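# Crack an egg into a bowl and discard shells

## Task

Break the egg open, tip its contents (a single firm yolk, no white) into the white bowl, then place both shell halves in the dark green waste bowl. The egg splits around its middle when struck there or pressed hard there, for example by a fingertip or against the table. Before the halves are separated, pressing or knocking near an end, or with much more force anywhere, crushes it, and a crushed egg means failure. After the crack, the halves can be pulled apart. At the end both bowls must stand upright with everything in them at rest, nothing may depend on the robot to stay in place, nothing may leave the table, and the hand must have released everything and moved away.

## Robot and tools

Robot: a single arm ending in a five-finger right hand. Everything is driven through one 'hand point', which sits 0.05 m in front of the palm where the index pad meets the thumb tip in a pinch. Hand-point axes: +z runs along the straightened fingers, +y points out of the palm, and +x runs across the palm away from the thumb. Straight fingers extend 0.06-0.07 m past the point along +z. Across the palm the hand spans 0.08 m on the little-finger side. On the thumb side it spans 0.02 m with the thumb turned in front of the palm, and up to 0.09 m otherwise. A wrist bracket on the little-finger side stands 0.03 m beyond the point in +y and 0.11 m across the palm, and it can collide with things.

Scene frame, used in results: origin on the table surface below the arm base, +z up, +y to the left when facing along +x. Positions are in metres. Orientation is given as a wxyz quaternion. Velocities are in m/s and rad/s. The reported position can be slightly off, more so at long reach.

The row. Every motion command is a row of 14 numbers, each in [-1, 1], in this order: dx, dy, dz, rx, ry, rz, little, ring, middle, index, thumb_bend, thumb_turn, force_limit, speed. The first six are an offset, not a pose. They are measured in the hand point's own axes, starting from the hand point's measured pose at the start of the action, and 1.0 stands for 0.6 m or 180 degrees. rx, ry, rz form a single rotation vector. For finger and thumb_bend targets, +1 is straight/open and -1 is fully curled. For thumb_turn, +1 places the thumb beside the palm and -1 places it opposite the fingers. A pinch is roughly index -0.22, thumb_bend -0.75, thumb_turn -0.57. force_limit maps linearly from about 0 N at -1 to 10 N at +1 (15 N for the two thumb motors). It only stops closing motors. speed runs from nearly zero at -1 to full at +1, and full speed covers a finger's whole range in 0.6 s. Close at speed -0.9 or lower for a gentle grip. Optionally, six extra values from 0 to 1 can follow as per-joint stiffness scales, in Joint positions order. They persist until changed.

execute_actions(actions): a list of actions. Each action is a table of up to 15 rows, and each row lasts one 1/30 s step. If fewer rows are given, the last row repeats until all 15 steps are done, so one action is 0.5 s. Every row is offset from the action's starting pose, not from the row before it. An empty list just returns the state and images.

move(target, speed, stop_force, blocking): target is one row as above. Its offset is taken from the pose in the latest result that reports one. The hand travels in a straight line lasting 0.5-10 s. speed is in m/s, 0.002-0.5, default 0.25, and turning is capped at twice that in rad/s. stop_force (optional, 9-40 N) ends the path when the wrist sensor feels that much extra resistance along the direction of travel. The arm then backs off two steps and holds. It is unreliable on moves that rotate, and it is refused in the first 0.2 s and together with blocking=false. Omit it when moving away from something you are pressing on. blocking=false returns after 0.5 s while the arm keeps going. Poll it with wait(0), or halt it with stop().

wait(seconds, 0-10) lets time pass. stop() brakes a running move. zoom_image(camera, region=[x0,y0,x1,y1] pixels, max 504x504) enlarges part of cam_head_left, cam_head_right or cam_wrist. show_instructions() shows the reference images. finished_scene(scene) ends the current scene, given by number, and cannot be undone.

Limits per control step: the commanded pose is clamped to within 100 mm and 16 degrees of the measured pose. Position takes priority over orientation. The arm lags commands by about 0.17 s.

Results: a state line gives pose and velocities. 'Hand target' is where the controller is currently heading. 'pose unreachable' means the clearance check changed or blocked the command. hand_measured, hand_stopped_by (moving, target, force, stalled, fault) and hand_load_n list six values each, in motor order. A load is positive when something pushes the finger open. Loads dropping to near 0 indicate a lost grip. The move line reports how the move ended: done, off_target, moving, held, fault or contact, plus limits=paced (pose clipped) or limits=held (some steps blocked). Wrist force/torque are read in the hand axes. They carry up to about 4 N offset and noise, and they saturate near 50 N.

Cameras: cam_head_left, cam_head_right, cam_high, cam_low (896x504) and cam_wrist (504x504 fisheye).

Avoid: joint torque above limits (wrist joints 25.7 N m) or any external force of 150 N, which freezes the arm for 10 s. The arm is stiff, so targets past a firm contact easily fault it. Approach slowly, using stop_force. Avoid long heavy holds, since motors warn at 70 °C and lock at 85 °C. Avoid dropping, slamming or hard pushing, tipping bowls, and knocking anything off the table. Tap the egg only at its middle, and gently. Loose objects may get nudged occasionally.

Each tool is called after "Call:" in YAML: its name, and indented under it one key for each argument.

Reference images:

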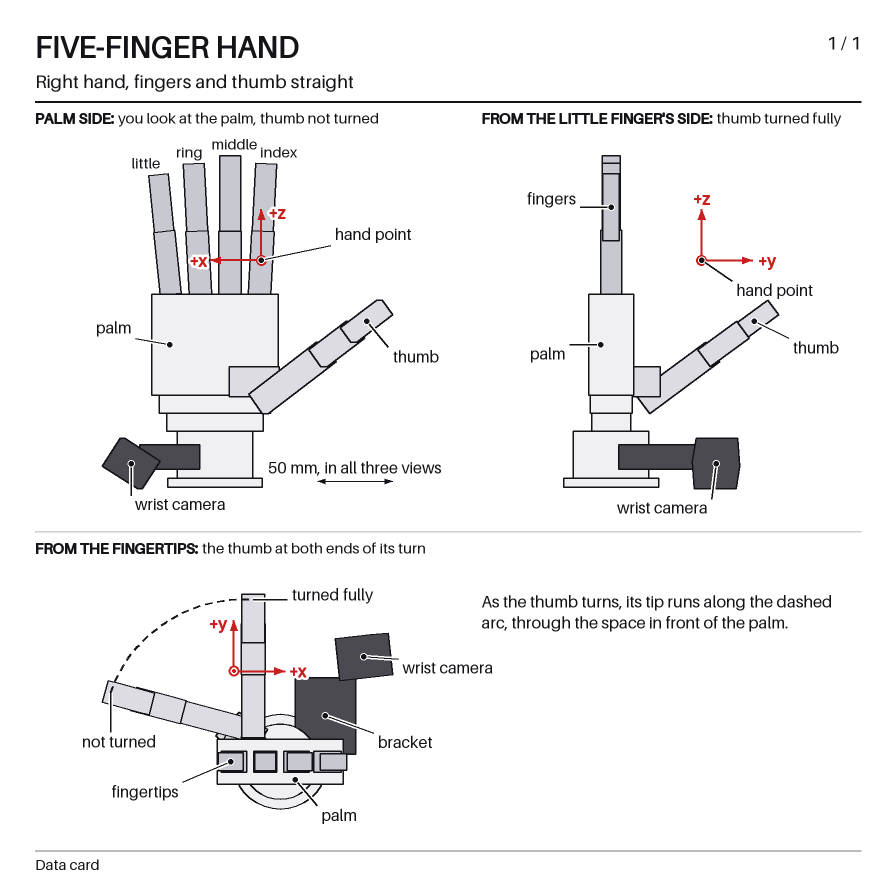

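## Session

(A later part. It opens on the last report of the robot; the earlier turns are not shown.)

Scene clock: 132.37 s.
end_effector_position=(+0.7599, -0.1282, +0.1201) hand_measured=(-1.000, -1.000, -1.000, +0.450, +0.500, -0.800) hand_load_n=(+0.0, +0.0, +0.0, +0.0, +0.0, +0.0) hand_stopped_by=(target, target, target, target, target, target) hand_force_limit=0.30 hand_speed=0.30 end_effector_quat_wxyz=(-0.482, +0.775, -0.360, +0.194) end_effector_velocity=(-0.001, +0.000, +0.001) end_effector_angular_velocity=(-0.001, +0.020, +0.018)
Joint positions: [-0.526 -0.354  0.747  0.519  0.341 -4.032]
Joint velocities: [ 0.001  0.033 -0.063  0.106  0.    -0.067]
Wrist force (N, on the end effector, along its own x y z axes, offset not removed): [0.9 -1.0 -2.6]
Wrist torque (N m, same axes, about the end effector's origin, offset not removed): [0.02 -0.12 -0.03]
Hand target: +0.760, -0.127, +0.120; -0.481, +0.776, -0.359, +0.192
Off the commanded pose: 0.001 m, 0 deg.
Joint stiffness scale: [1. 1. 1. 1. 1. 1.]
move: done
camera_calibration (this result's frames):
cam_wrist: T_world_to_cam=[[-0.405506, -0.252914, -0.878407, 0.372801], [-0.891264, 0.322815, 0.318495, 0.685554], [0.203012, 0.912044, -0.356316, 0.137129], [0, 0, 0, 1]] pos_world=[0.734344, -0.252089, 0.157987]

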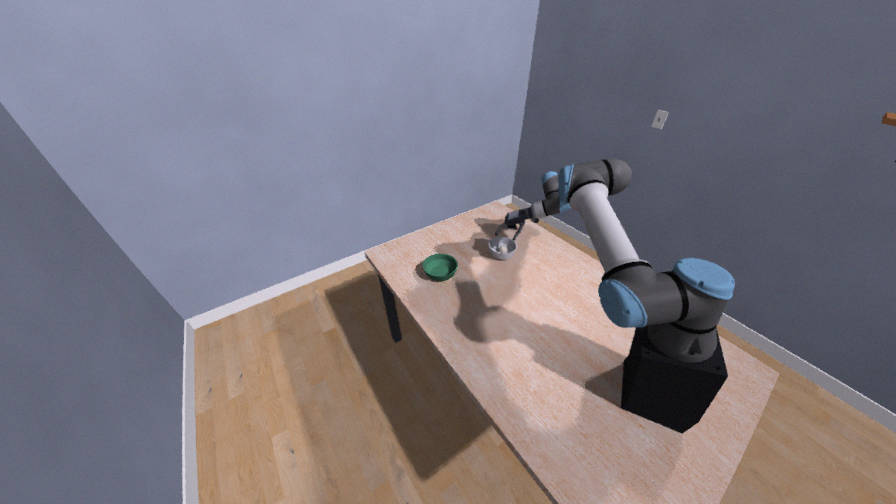

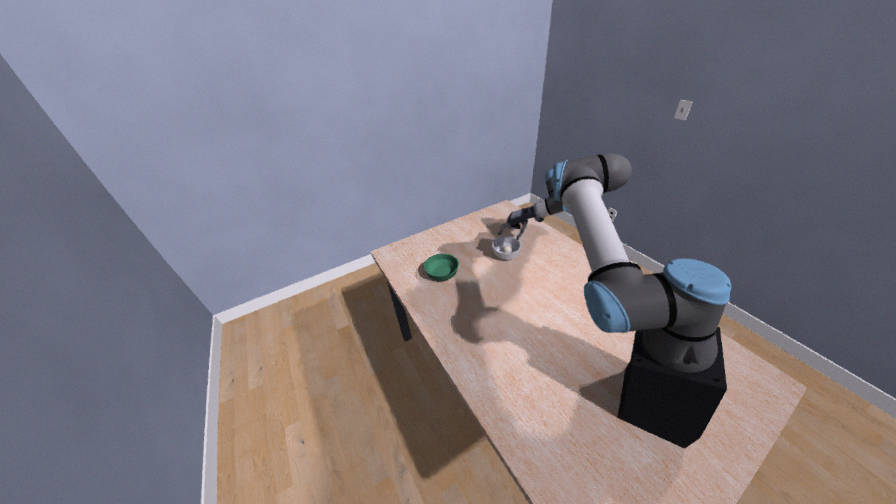

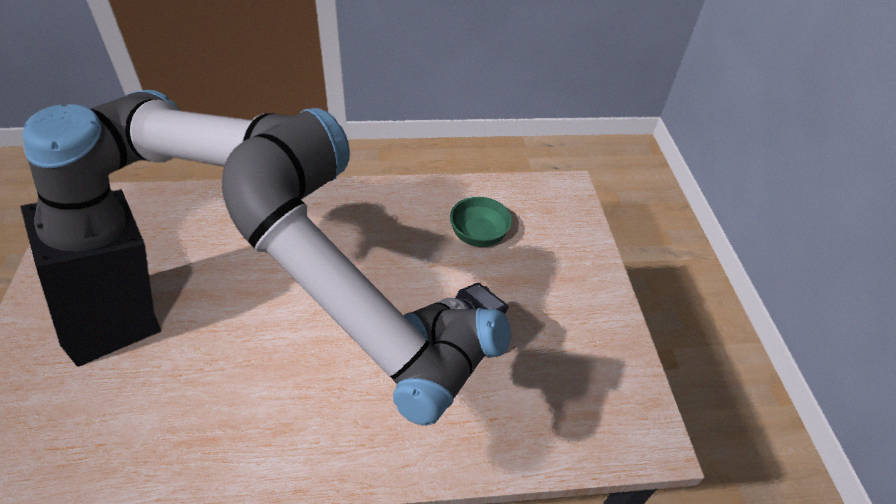

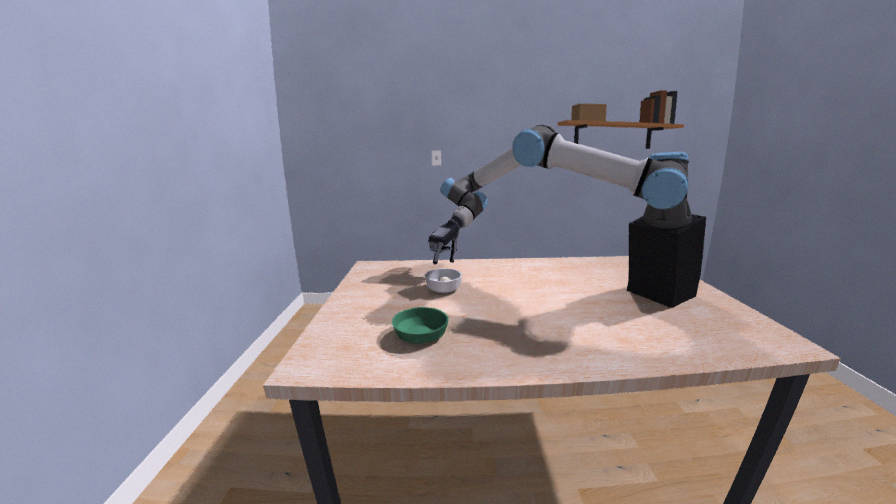

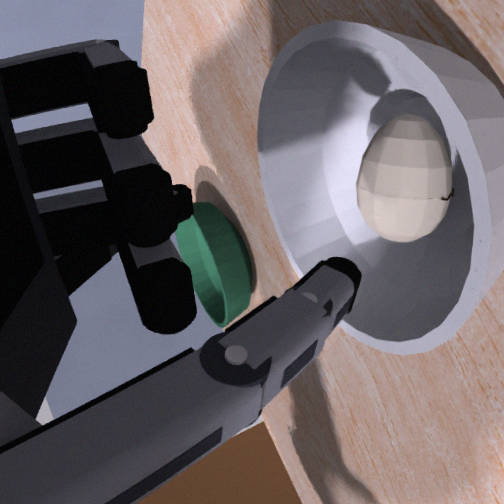

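Call:
move:
  target: [0.005,0.09,0.047,-0.056,0,0,-1,-1,-1,0.45,0.5,-0.8,0.3,0.3]
  speed: 0.06

Scene clock: 134.47 s.
end_effector_position=(+0.7595, -0.1289, +0.0599) hand_measured=(-1.000, -1.000, -1.000, +0.450, +0.500, -0.800) hand_load_n=(+0.0, +0.0, +0.0, +0.0, +0.0, +0.0) hand_stopped_by=(target, target, target, target, target, target) hand_force_limit=0.30 hand_speed=0.30 end_effector_quat_wxyz=(-0.413, +0.813, -0.377, +0.162) end_effector_velocity=(+0.002, -0.002, +0.001) end_effector_angular_velocity=(-0.009, +0.009, +0.004)
Joint positions: [-0.475 -0.21   0.536  0.733  0.511 -4.148]
Joint velocities: [ 0.001  0.016 -0.04   0.039  0.01  -0.015]
Wrist force (N, on the end effector, along its own x y z axes, offset not removed): [-0.8 -2.8 0.9]
Wrist torque (N m, same axes, about the end effector's origin, offset not removed): [-0.37 0.09 -0.05]
Hand target: +0.760, -0.128, +0.059; -0.412, +0.814, -0.376, +0.162
Off the commanded pose: 0.001 m, 0 deg.
Joint stiffness scale: [1. 1. 1. 1. 1. 1.]
move: done
camera_calibration (this result's frames):
cam_wrist: T_world_to_cam=[[-0.51142, -0.351485, -0.78416, 0.381714], [-0.847263, 0.358634, 0.391825, 0.671384], [0.143506, 0.864778, -0.481213, 0.163021], [0, 0, 0, 1]] pos_world=[0.740661, -0.247591, 0.114708]

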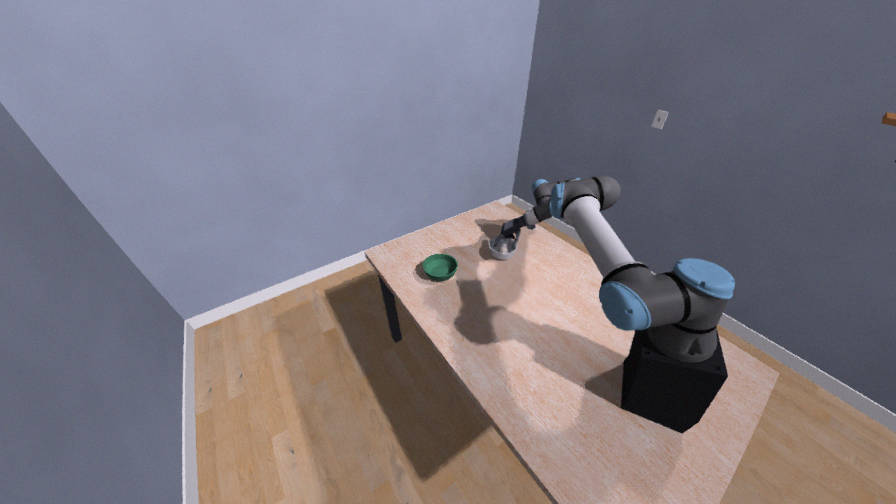

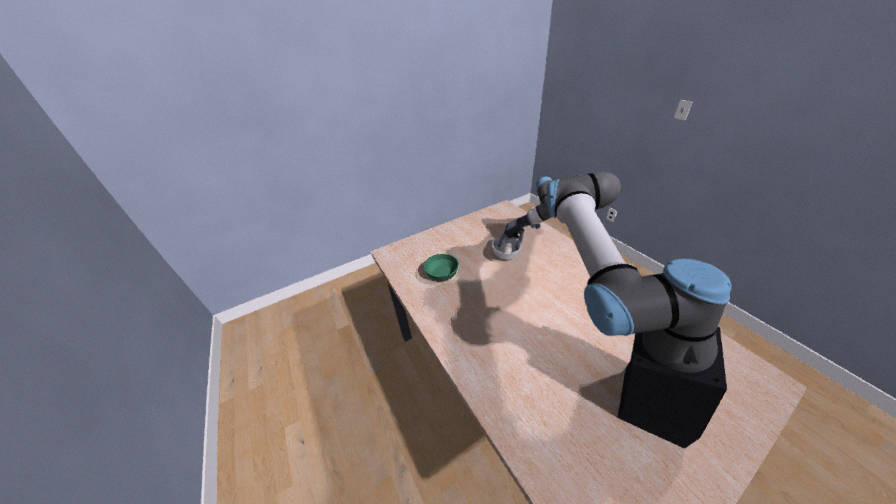

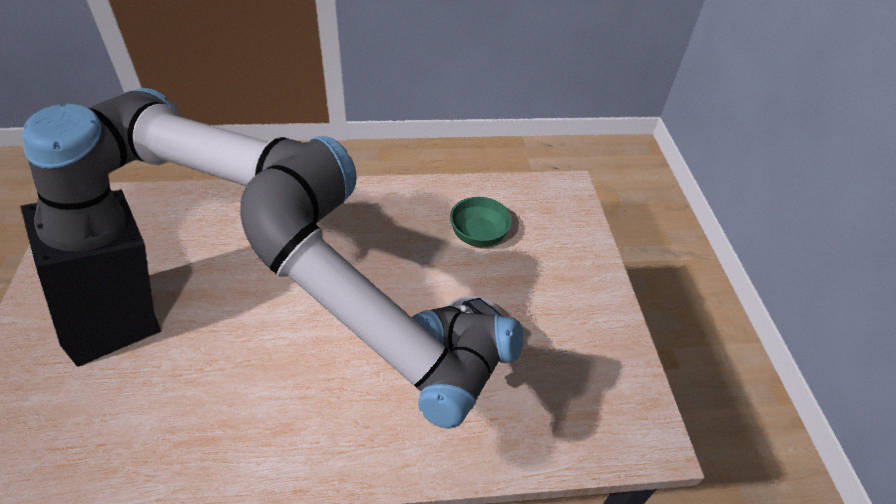

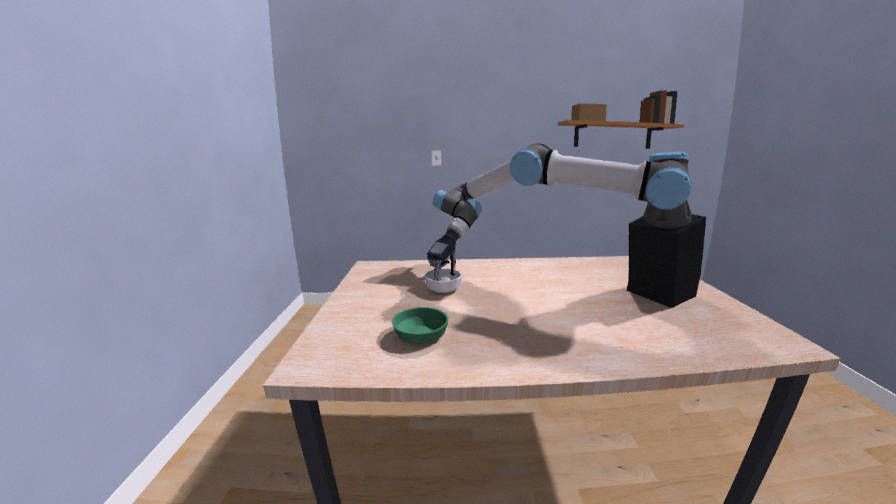

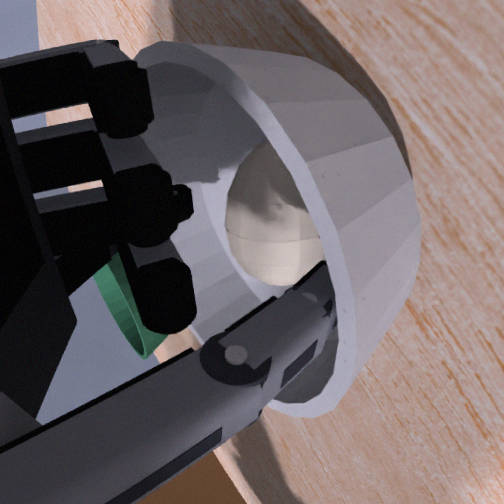

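Call:
move:
  target: [0.002,0.028,0.028,0,0,0,-1,-1,-1,0.42,0.4,-0.8,0.3,0]
  speed: 0.03

Call:
execute_actions:
  actions:
    - [[0,0,0,0,0,0,-1,-1,-1,0.1,-0.3,-0.8,0.3,-0.75]]
    - [[0,0,0,0,0,0,-1,-1,-1,0.1,-0.3,-0.8,0.3,-0.75]]
    - [[0,0,0,0,0,0,-1,-1,-1,0.1,-0.3,-0.8,0.3,-0.75]]

Scene clock: 135.77 s.
end_effector_position=(+0.7635, -0.1291, +0.0416) hand_measured=(-1.000, -1.000, -1.000, +0.420, +0.400, -0.800) hand_load_n=(-1.0, +0.0, +0.0, +0.0, +0.0, +0.0) hand_stopped_by=(target, target, target, target, target, target) hand_force_limit=0.30 hand_speed=0.00 end_effector_quat_wxyz=(-0.413, +0.813, -0.376, +0.165) end_effector_velocity=(+0.002, -0.002, -0.001) end_effector_angular_velocity=(-0.002, -0.006, +0.000)
Joint positions: [-0.468 -0.167  0.489  0.717  0.514 -4.131]
Joint velocities: [-0.     0.008 -0.015 -0.    -0.001  0.002]
Wrist force (N, on the end effector, along its own x y z axes, offset not removed): [-0.2 -8.0 -4.7]
Wrist torque (N m, same axes, about the end effector's origin, offset not removed): [-0.31 0.34 -0.44]
Hand target: +0.762, -0.127, +0.036; -0.413, +0.813, -0.377, +0.162
Off the commanded pose: 0.006 m, 0 deg.
Joint stiffness scale: [1. 1. 1. 1. 1. 1.]
move: off_target
camera_calibration (this result's frames):
cam_wrist: T_world_to_cam=[[-0.506818, -0.352599, -0.786644, 0.365774], [-0.849435, 0.359824, 0.385988, 0.684046], [0.146955, 0.863829, -0.481875, 0.151082], [0, 0, 0, 1]] pos_world=[0.744231, -0.247674, 0.0965031]

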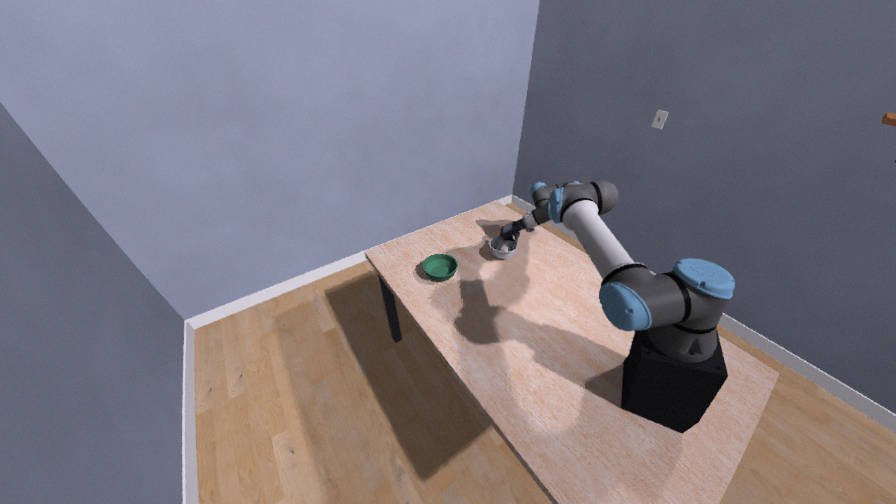

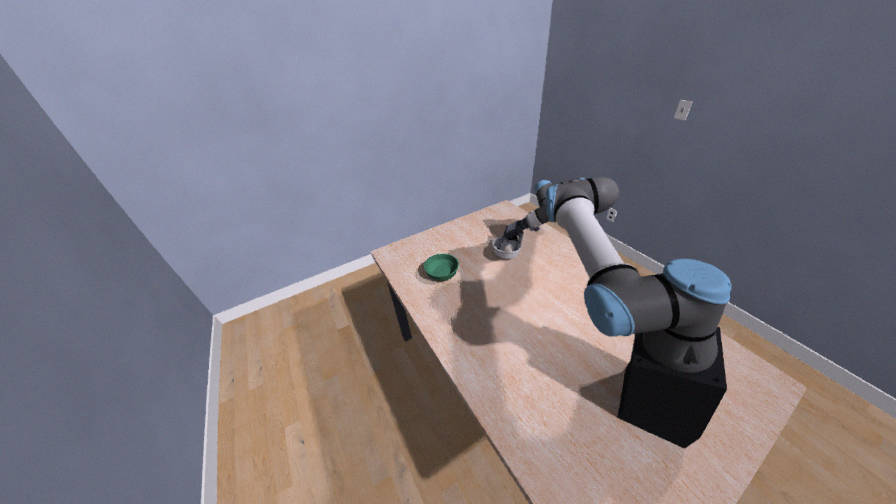

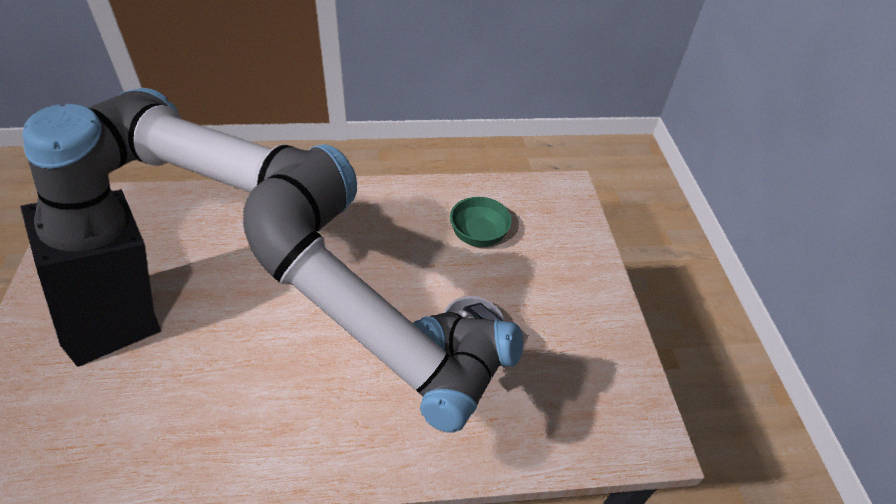

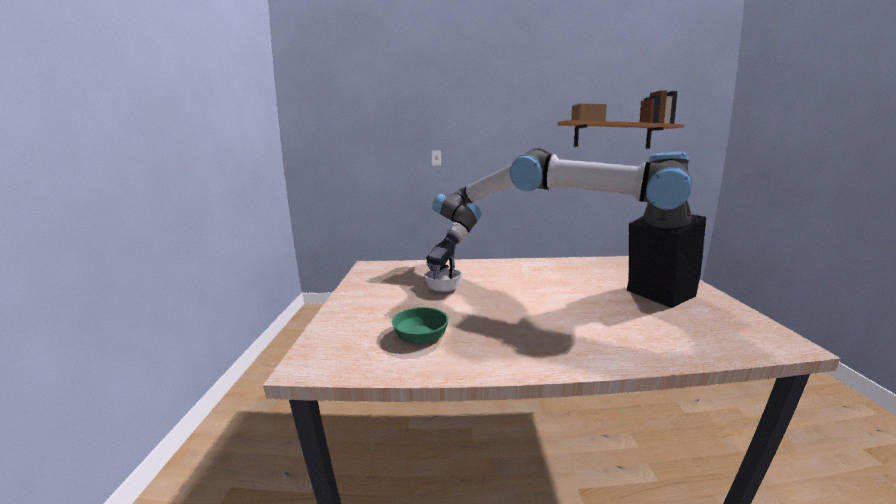

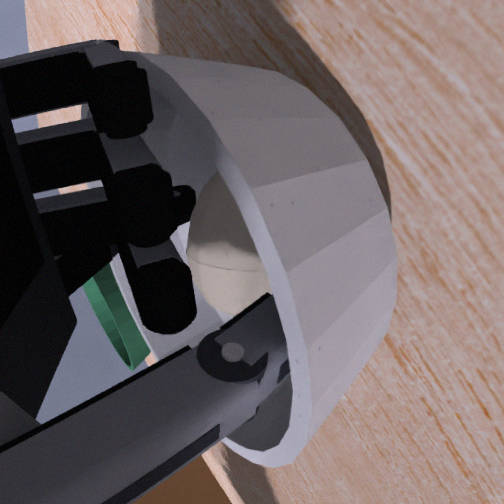

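Scene clock: 137.27 s.
end_effector_position=(+0.7637, -0.1292, +0.0418) hand_measured=(-1.000, -1.000, -1.000, +0.102, +0.110, -0.800) hand_load_n=(-0.5, +0.0, +0.0, +10.5, +10.0, -1.0) hand_stopped_by=(target, target, target, force, force, target) hand_force_limit=0.30 hand_speed=-0.75 end_effector_quat_wxyz=(-0.413, +0.813, -0.375, +0.166) end_effector_velocity=(+0.000, -0.000, +0.000) end_effector_angular_velocity=(-0.002, -0.000, +0.000)
Joint positions: [-0.468 -0.167  0.488  0.717  0.514 -4.131]
Joint velocities: [ 0.    -0.    -0.     0.001  0.001 -0.001]
Wrist force (N, on the end effector, along its own x y z axes, offset not removed): [0.3 -6.5 -0.5]
Wrist torque (N m, same axes, about the end effector's origin, offset not removed): [-0.68 -0.24 -0.30]
Hand target: +0.764, -0.129, +0.042; -0.413, +0.813, -0.375, +0.166
Off the commanded pose: 0.000 m, 0 deg.
Joint stiffness scale: [1. 1. 1. 1. 1. 1.]
camera_calibration (this result's frames):
cam_wrist: T_world_to_cam=[[-0.506374, -0.352814, -0.786834, 0.365651], [-0.849671, 0.359824, 0.385468, 0.684388], [0.147123, 0.863741, -0.481982, 0.151072], [0, 0, 0, 1]] pos_world=[0.744434, -0.24774, 0.096711]

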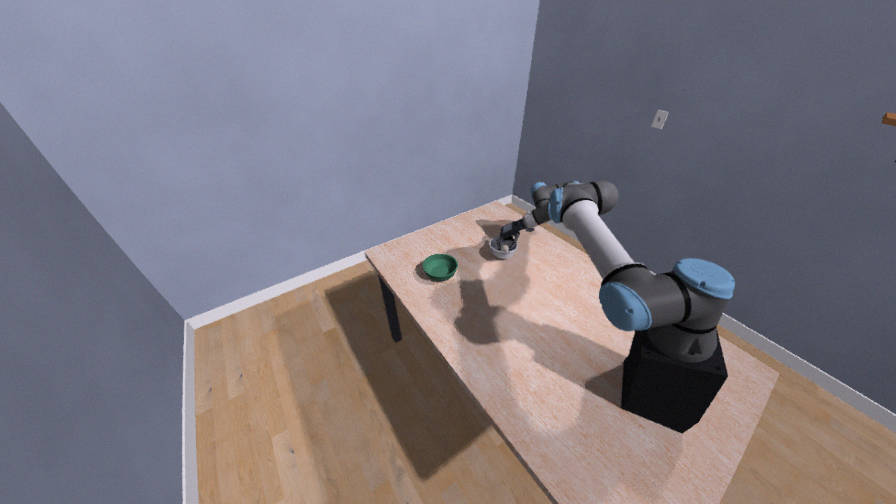

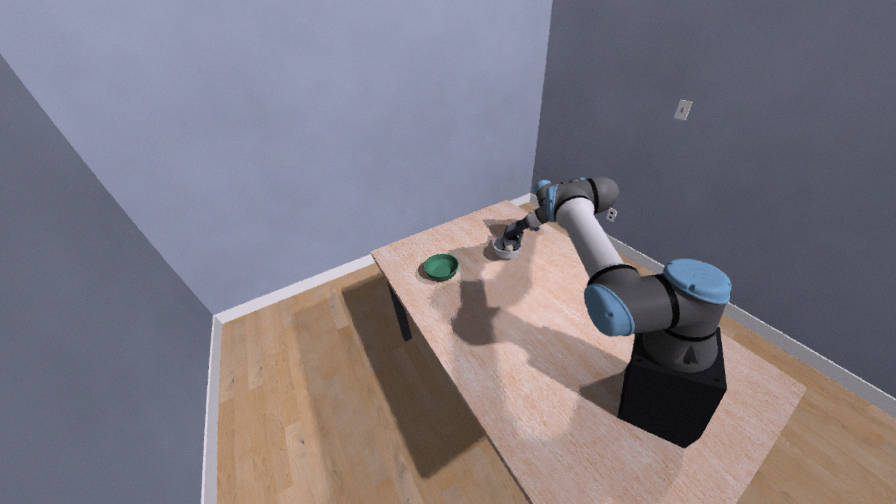

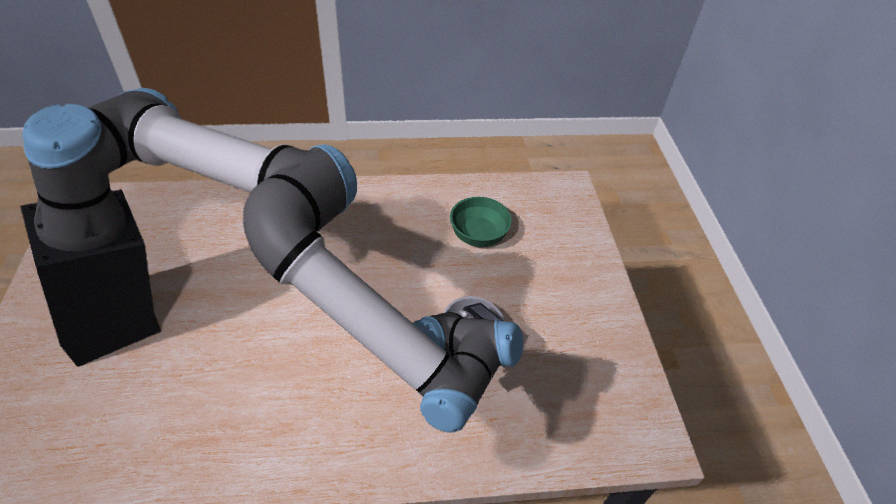

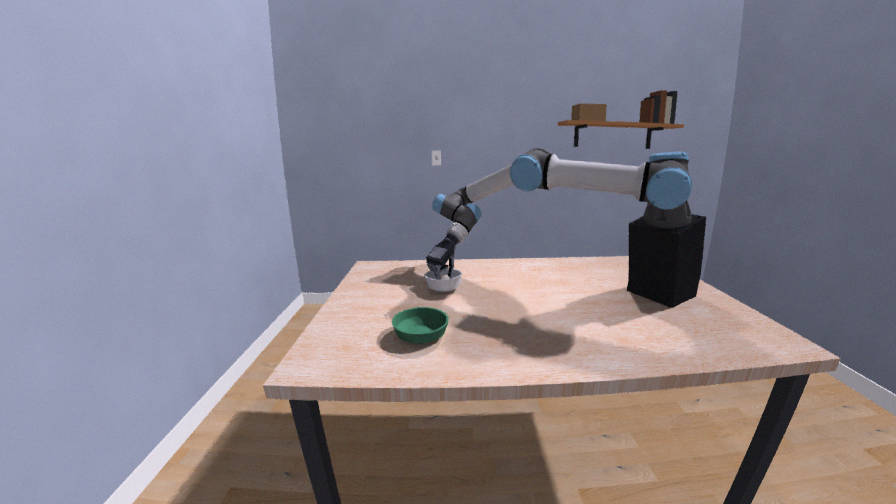

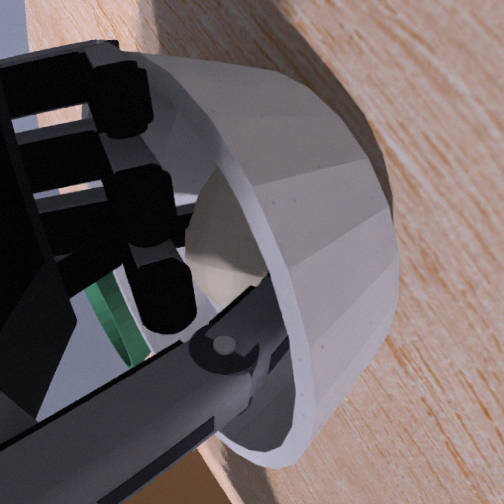

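Gripped. Lift slowly.

Call:
move:
  target: [-0.005,-0.1,-0.078,0,0,0,-1,-1,-1,0.1,-0.3,-0.8,0.3,-0.75]
  speed: 0.07

Scene clock: 138.90 s.
end_effector_position=(+0.7638, -0.1292, +0.1167) hand_measured=(-1.000, -1.000, -1.000, +0.102, +0.110, -0.800) hand_load_n=(+0.0, +0.0, +0.0, +10.5, +10.0, -1.0) hand_stopped_by=(target, target, target, force, force, target) hand_force_limit=0.30 hand_speed=-0.75 end_effector_quat_wxyz=(-0.413, +0.813, -0.375, +0.166) end_effector_velocity=(-0.004, +0.002, -0.002) end_effector_angular_velocity=(+0.006, +0.009, -0.000)
Joint positions: [-0.488 -0.303  0.585  0.788  0.504 -4.169]
Joint velocities: [ 0.     0.     0.01   0.004 -0.001 -0.003]
Wrist force (N, on the end effector, along its own x y z axes, offset not removed): [-0.5 -2.2 0.2]
Wrist torque (N m, same axes, about the end effector's origin, offset not removed): [-0.54 0.01 -0.10]
Hand target: +0.763, -0.130, +0.118; -0.413, +0.813, -0.375, +0.165
Off the commanded pose: 0.002 m, 0 deg.
Joint stiffness scale: [1. 1. 1. 1. 1. 1.]
move: done
camera_calibration (this result's frames):
cam_wrist: T_world_to_cam=[[-0.50536, -0.354667, -0.786653, 0.42362], [-0.850464, 0.358982, 0.384504, 0.656238], [0.146024, 0.863333, -0.483046, 0.188035], [0, 0, 0, 1]] pos_world=[0.74473, -0.247671, 0.171746]

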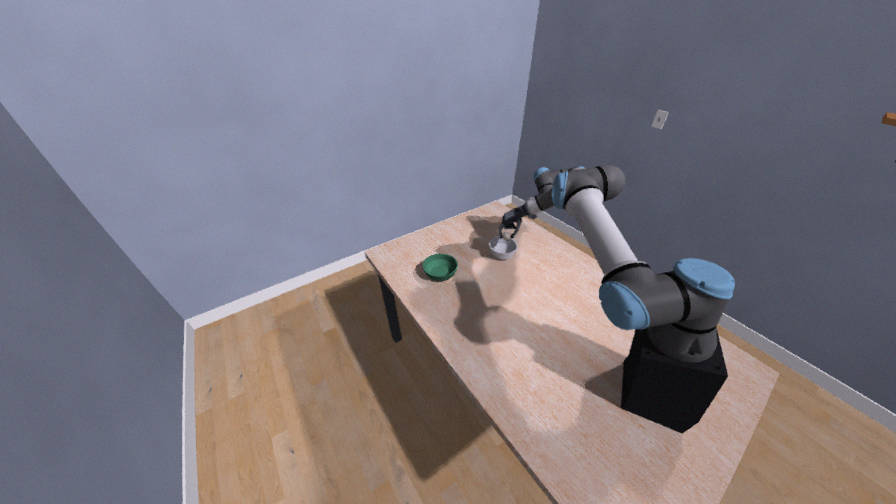

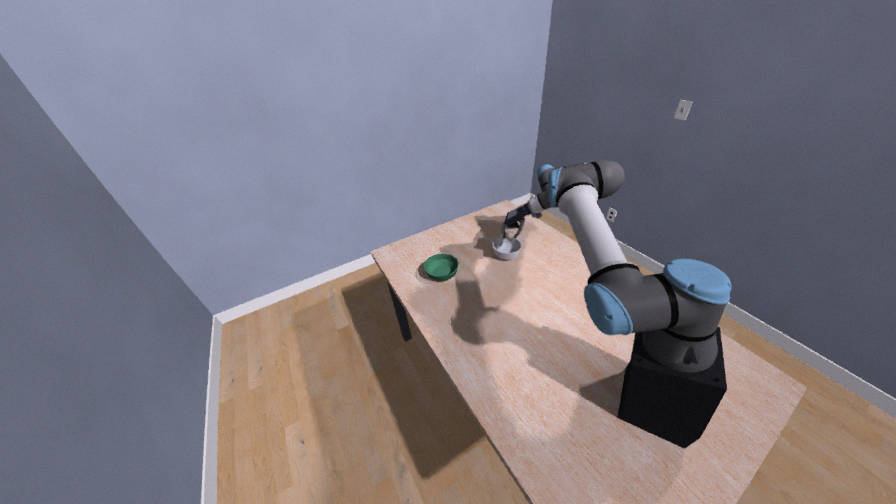

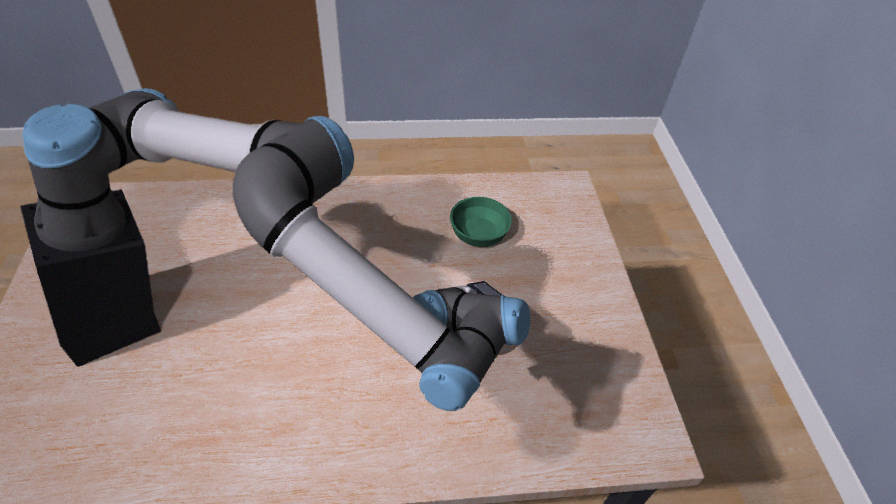

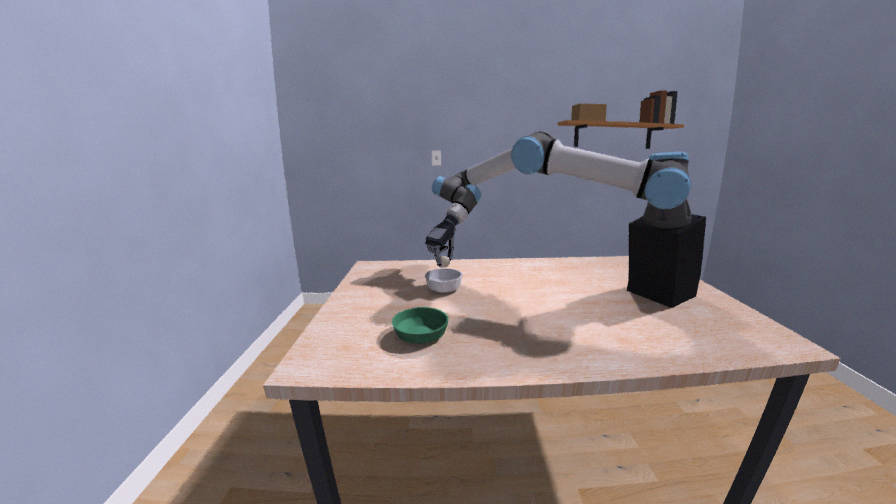

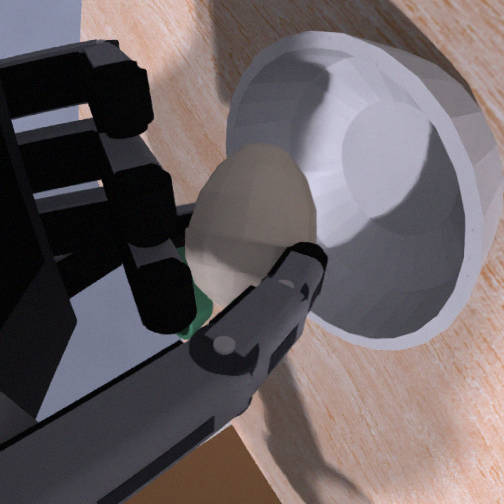

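Call:
move:
  target: [-0.302,0.063,-0.063,0.0096,0.19,0.144,-1,-1,-1,0.1,-0.3,-0.8,0.3,-0.75]
  speed: 0.2

Call:
move:
  target: [0.005,0.107,0.081,0,0,0,-1,-1,-1,0.1,-0.3,-0.8,0.3,-0.75]
  speed: 0.06

Scene clock: 141.67 s.
end_effector_position=(+0.6045, -0.0305, +0.1167) hand_measured=(-1.000, -1.000, -1.000, +0.102, +0.110, -0.800) hand_load_n=(+0.0, +0.0, +0.0, +10.5, +10.0, -1.0) hand_stopped_by=(target, target, target, force, force, target) hand_force_limit=0.30 hand_speed=-0.75 end_effector_quat_wxyz=(-0.324, +0.620, -0.646, +0.305) end_effector_velocity=(+0.001, -0.002, -0.000) end_effector_angular_velocity=(-0.006, -0.008, -0.017)
Joint positions: [-0.382 -0.982  1.94  -0.442  1.082 -3.242]
Joint velocities: [ 0.004 -0.002  0.007 -0.018  0.019  0.013]
Wrist force (N, on the end effector, along its own x y z axes, offset not removed): [1.8 -2.5 -1.5]
Wrist torque (N m, same axes, about the end effector's origin, offset not removed): [-0.43 -0.21 0.07]
Hand target: +0.604, -0.029, +0.117; -0.324, +0.620, -0.646, +0.306
Off the commanded pose: 0.002 m, 0 deg.
Joint stiffness scale: [1. 1. 1. 1. 1. 1.]
move: done
camera_calibration (this result's frames):
cam_wrist: T_world_to_cam=[[-0.611125, 0.0846713, -0.786992, 0.455492], [-0.378902, 0.841651, 0.384782, 0.214905], [0.694953, 0.533343, -0.482272, -0.21588], [0, 0, 0, 1]] pos_world=[0.509817, -0.104304, 0.171664]

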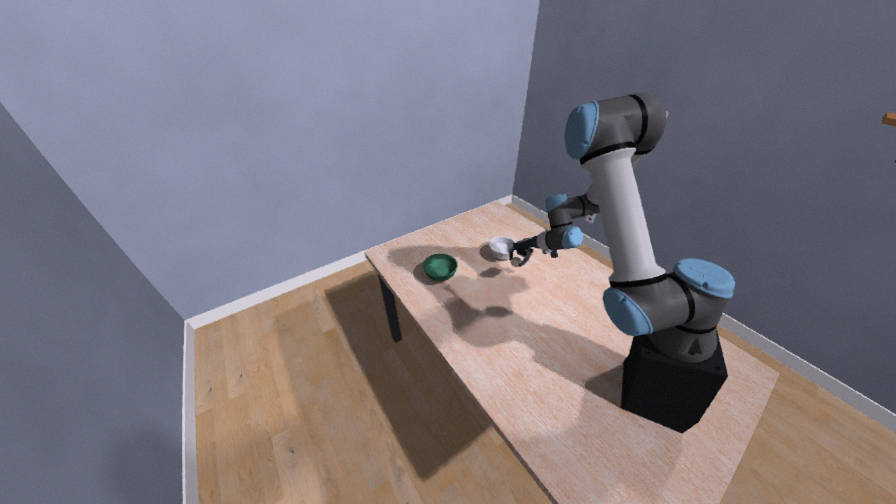

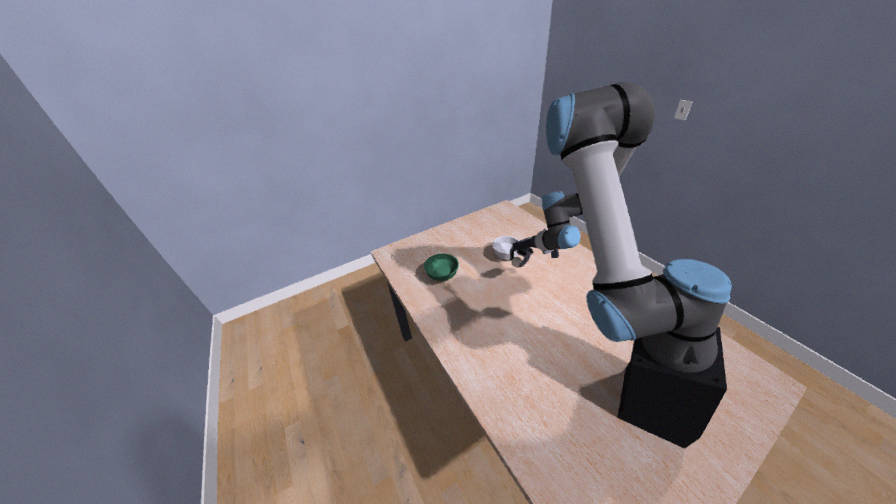

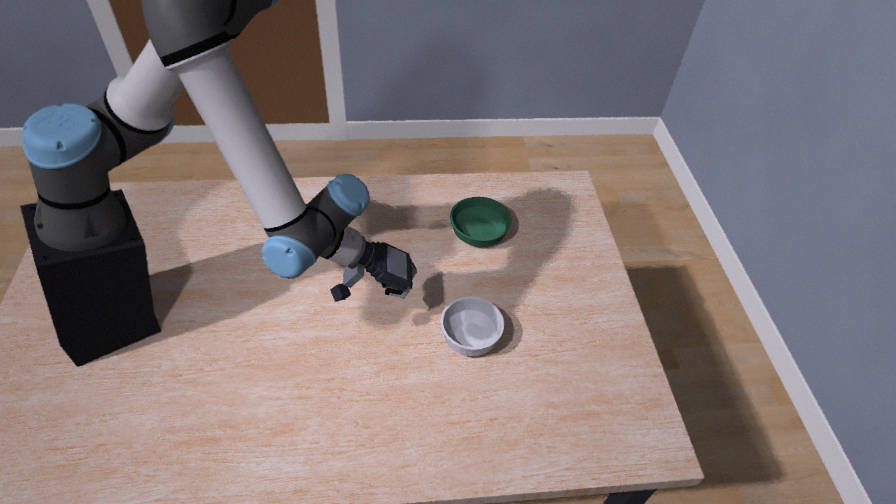

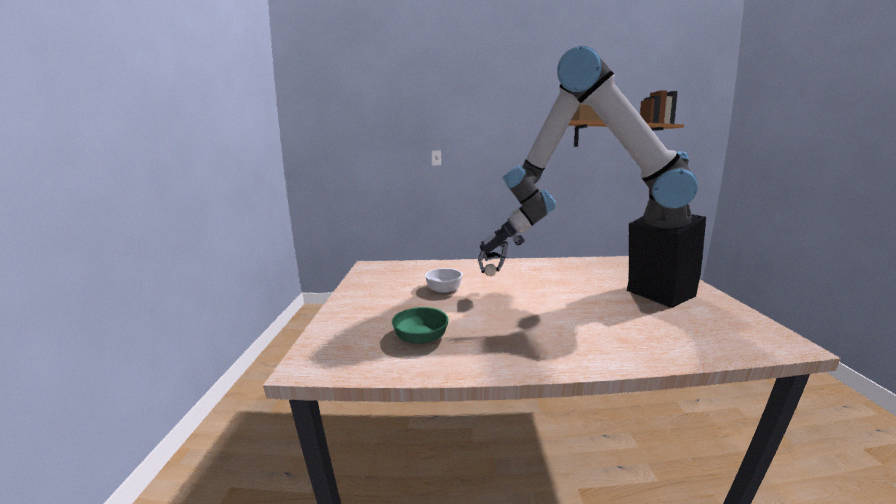

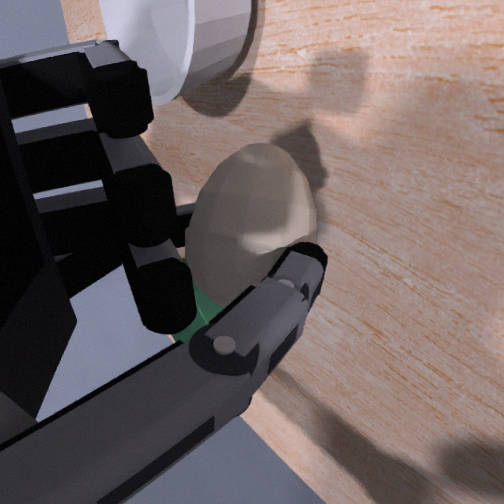

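Scene clock: 143.50 s.
end_effector_position=(+0.6028, -0.0304, +0.0368) hand_measured=(-1.000, -1.000, -1.000, +0.102, +0.110, -0.800) hand_load_n=(+0.0, +0.0, +0.0, +10.5, +10.0, -1.0) hand_stopped_by=(target, target, target, force, force, target) hand_force_limit=0.30 hand_speed=-0.75 end_effector_quat_wxyz=(-0.324, +0.620, -0.647, +0.304) end_effector_velocity=(+0.003, -0.001, -0.001) end_effector_angular_velocity=(-0.003, -0.007, +0.001)
Joint positions: [-0.35  -0.799  1.9   -0.59   1.111 -3.223]
Joint velocities: [ 0.001  0.005 -0.006 -0.007  0.001  0.001]
Wrist force (N, on the end effector, along its own x y z axes, offset not removed): [0.6 0.5 1.1]
Wrist torque (N m, same axes, about the end effector's origin, offset not removed): [-0.05 -0.25 0.09]
Hand target: +0.604, -0.030, +0.036; -0.324, +0.620, -0.646, +0.305
Off the commanded pose: 0.002 m, 0 deg.
Joint stiffness scale: [1. 1. 1. 1. 1. 1.]
move: done
camera_calibration (this result's frames):
cam_wrist: T_world_to_cam=[[-0.612726, 0.0861573, -0.785585, 0.392413], [-0.377105, 0.841699, 0.386439, 0.243833], [0.69452, 0.53303, -0.48324, -0.252957], [0, 0, 0, 1]] pos_world=[0.508076, -0.104209, 0.0918086]

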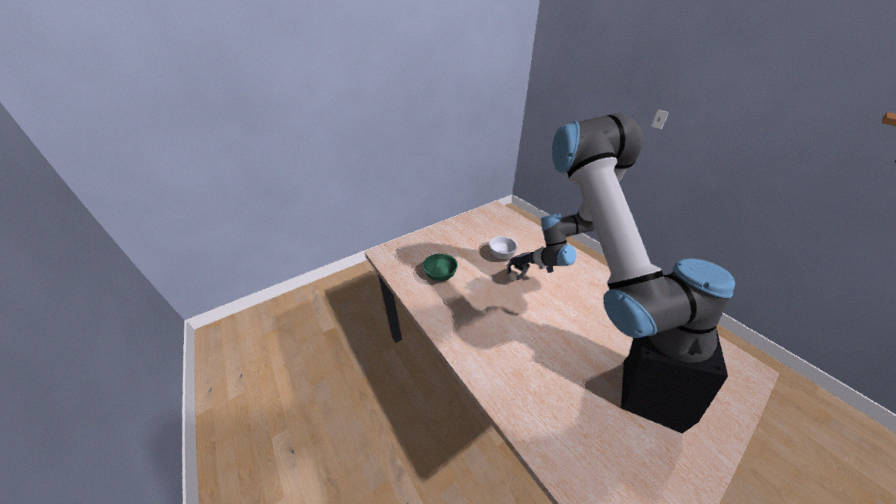

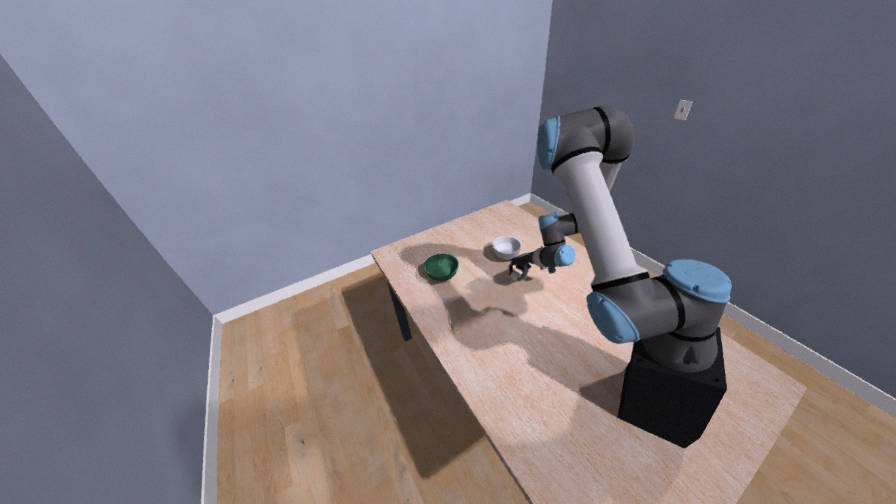

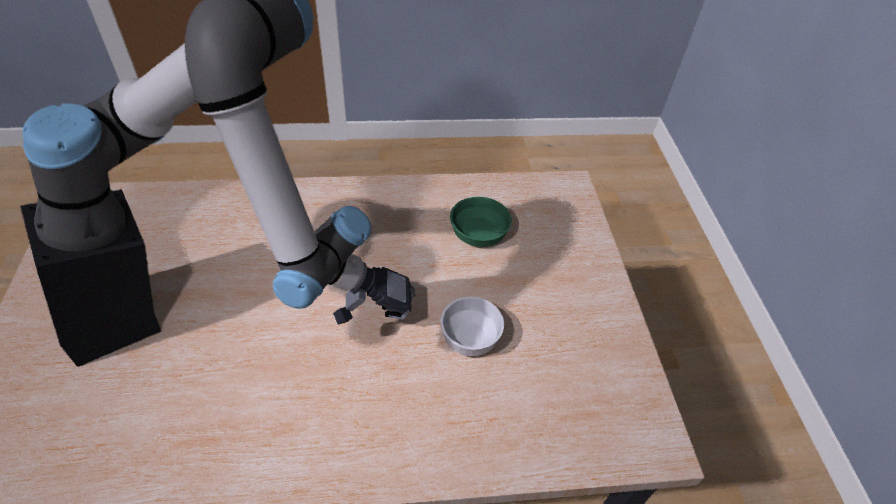

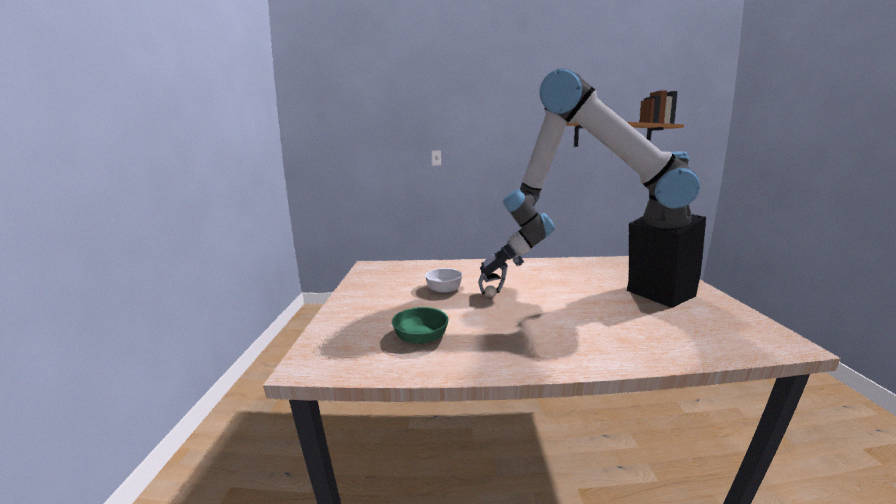

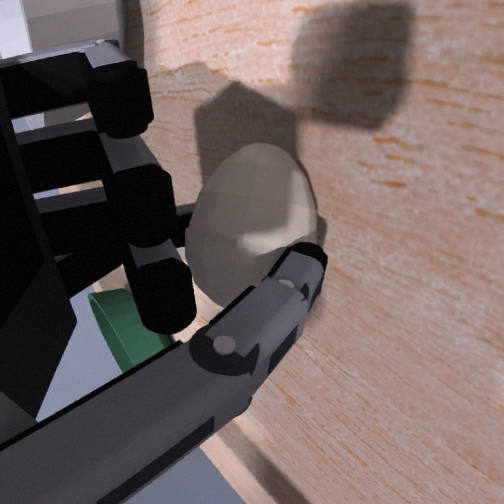

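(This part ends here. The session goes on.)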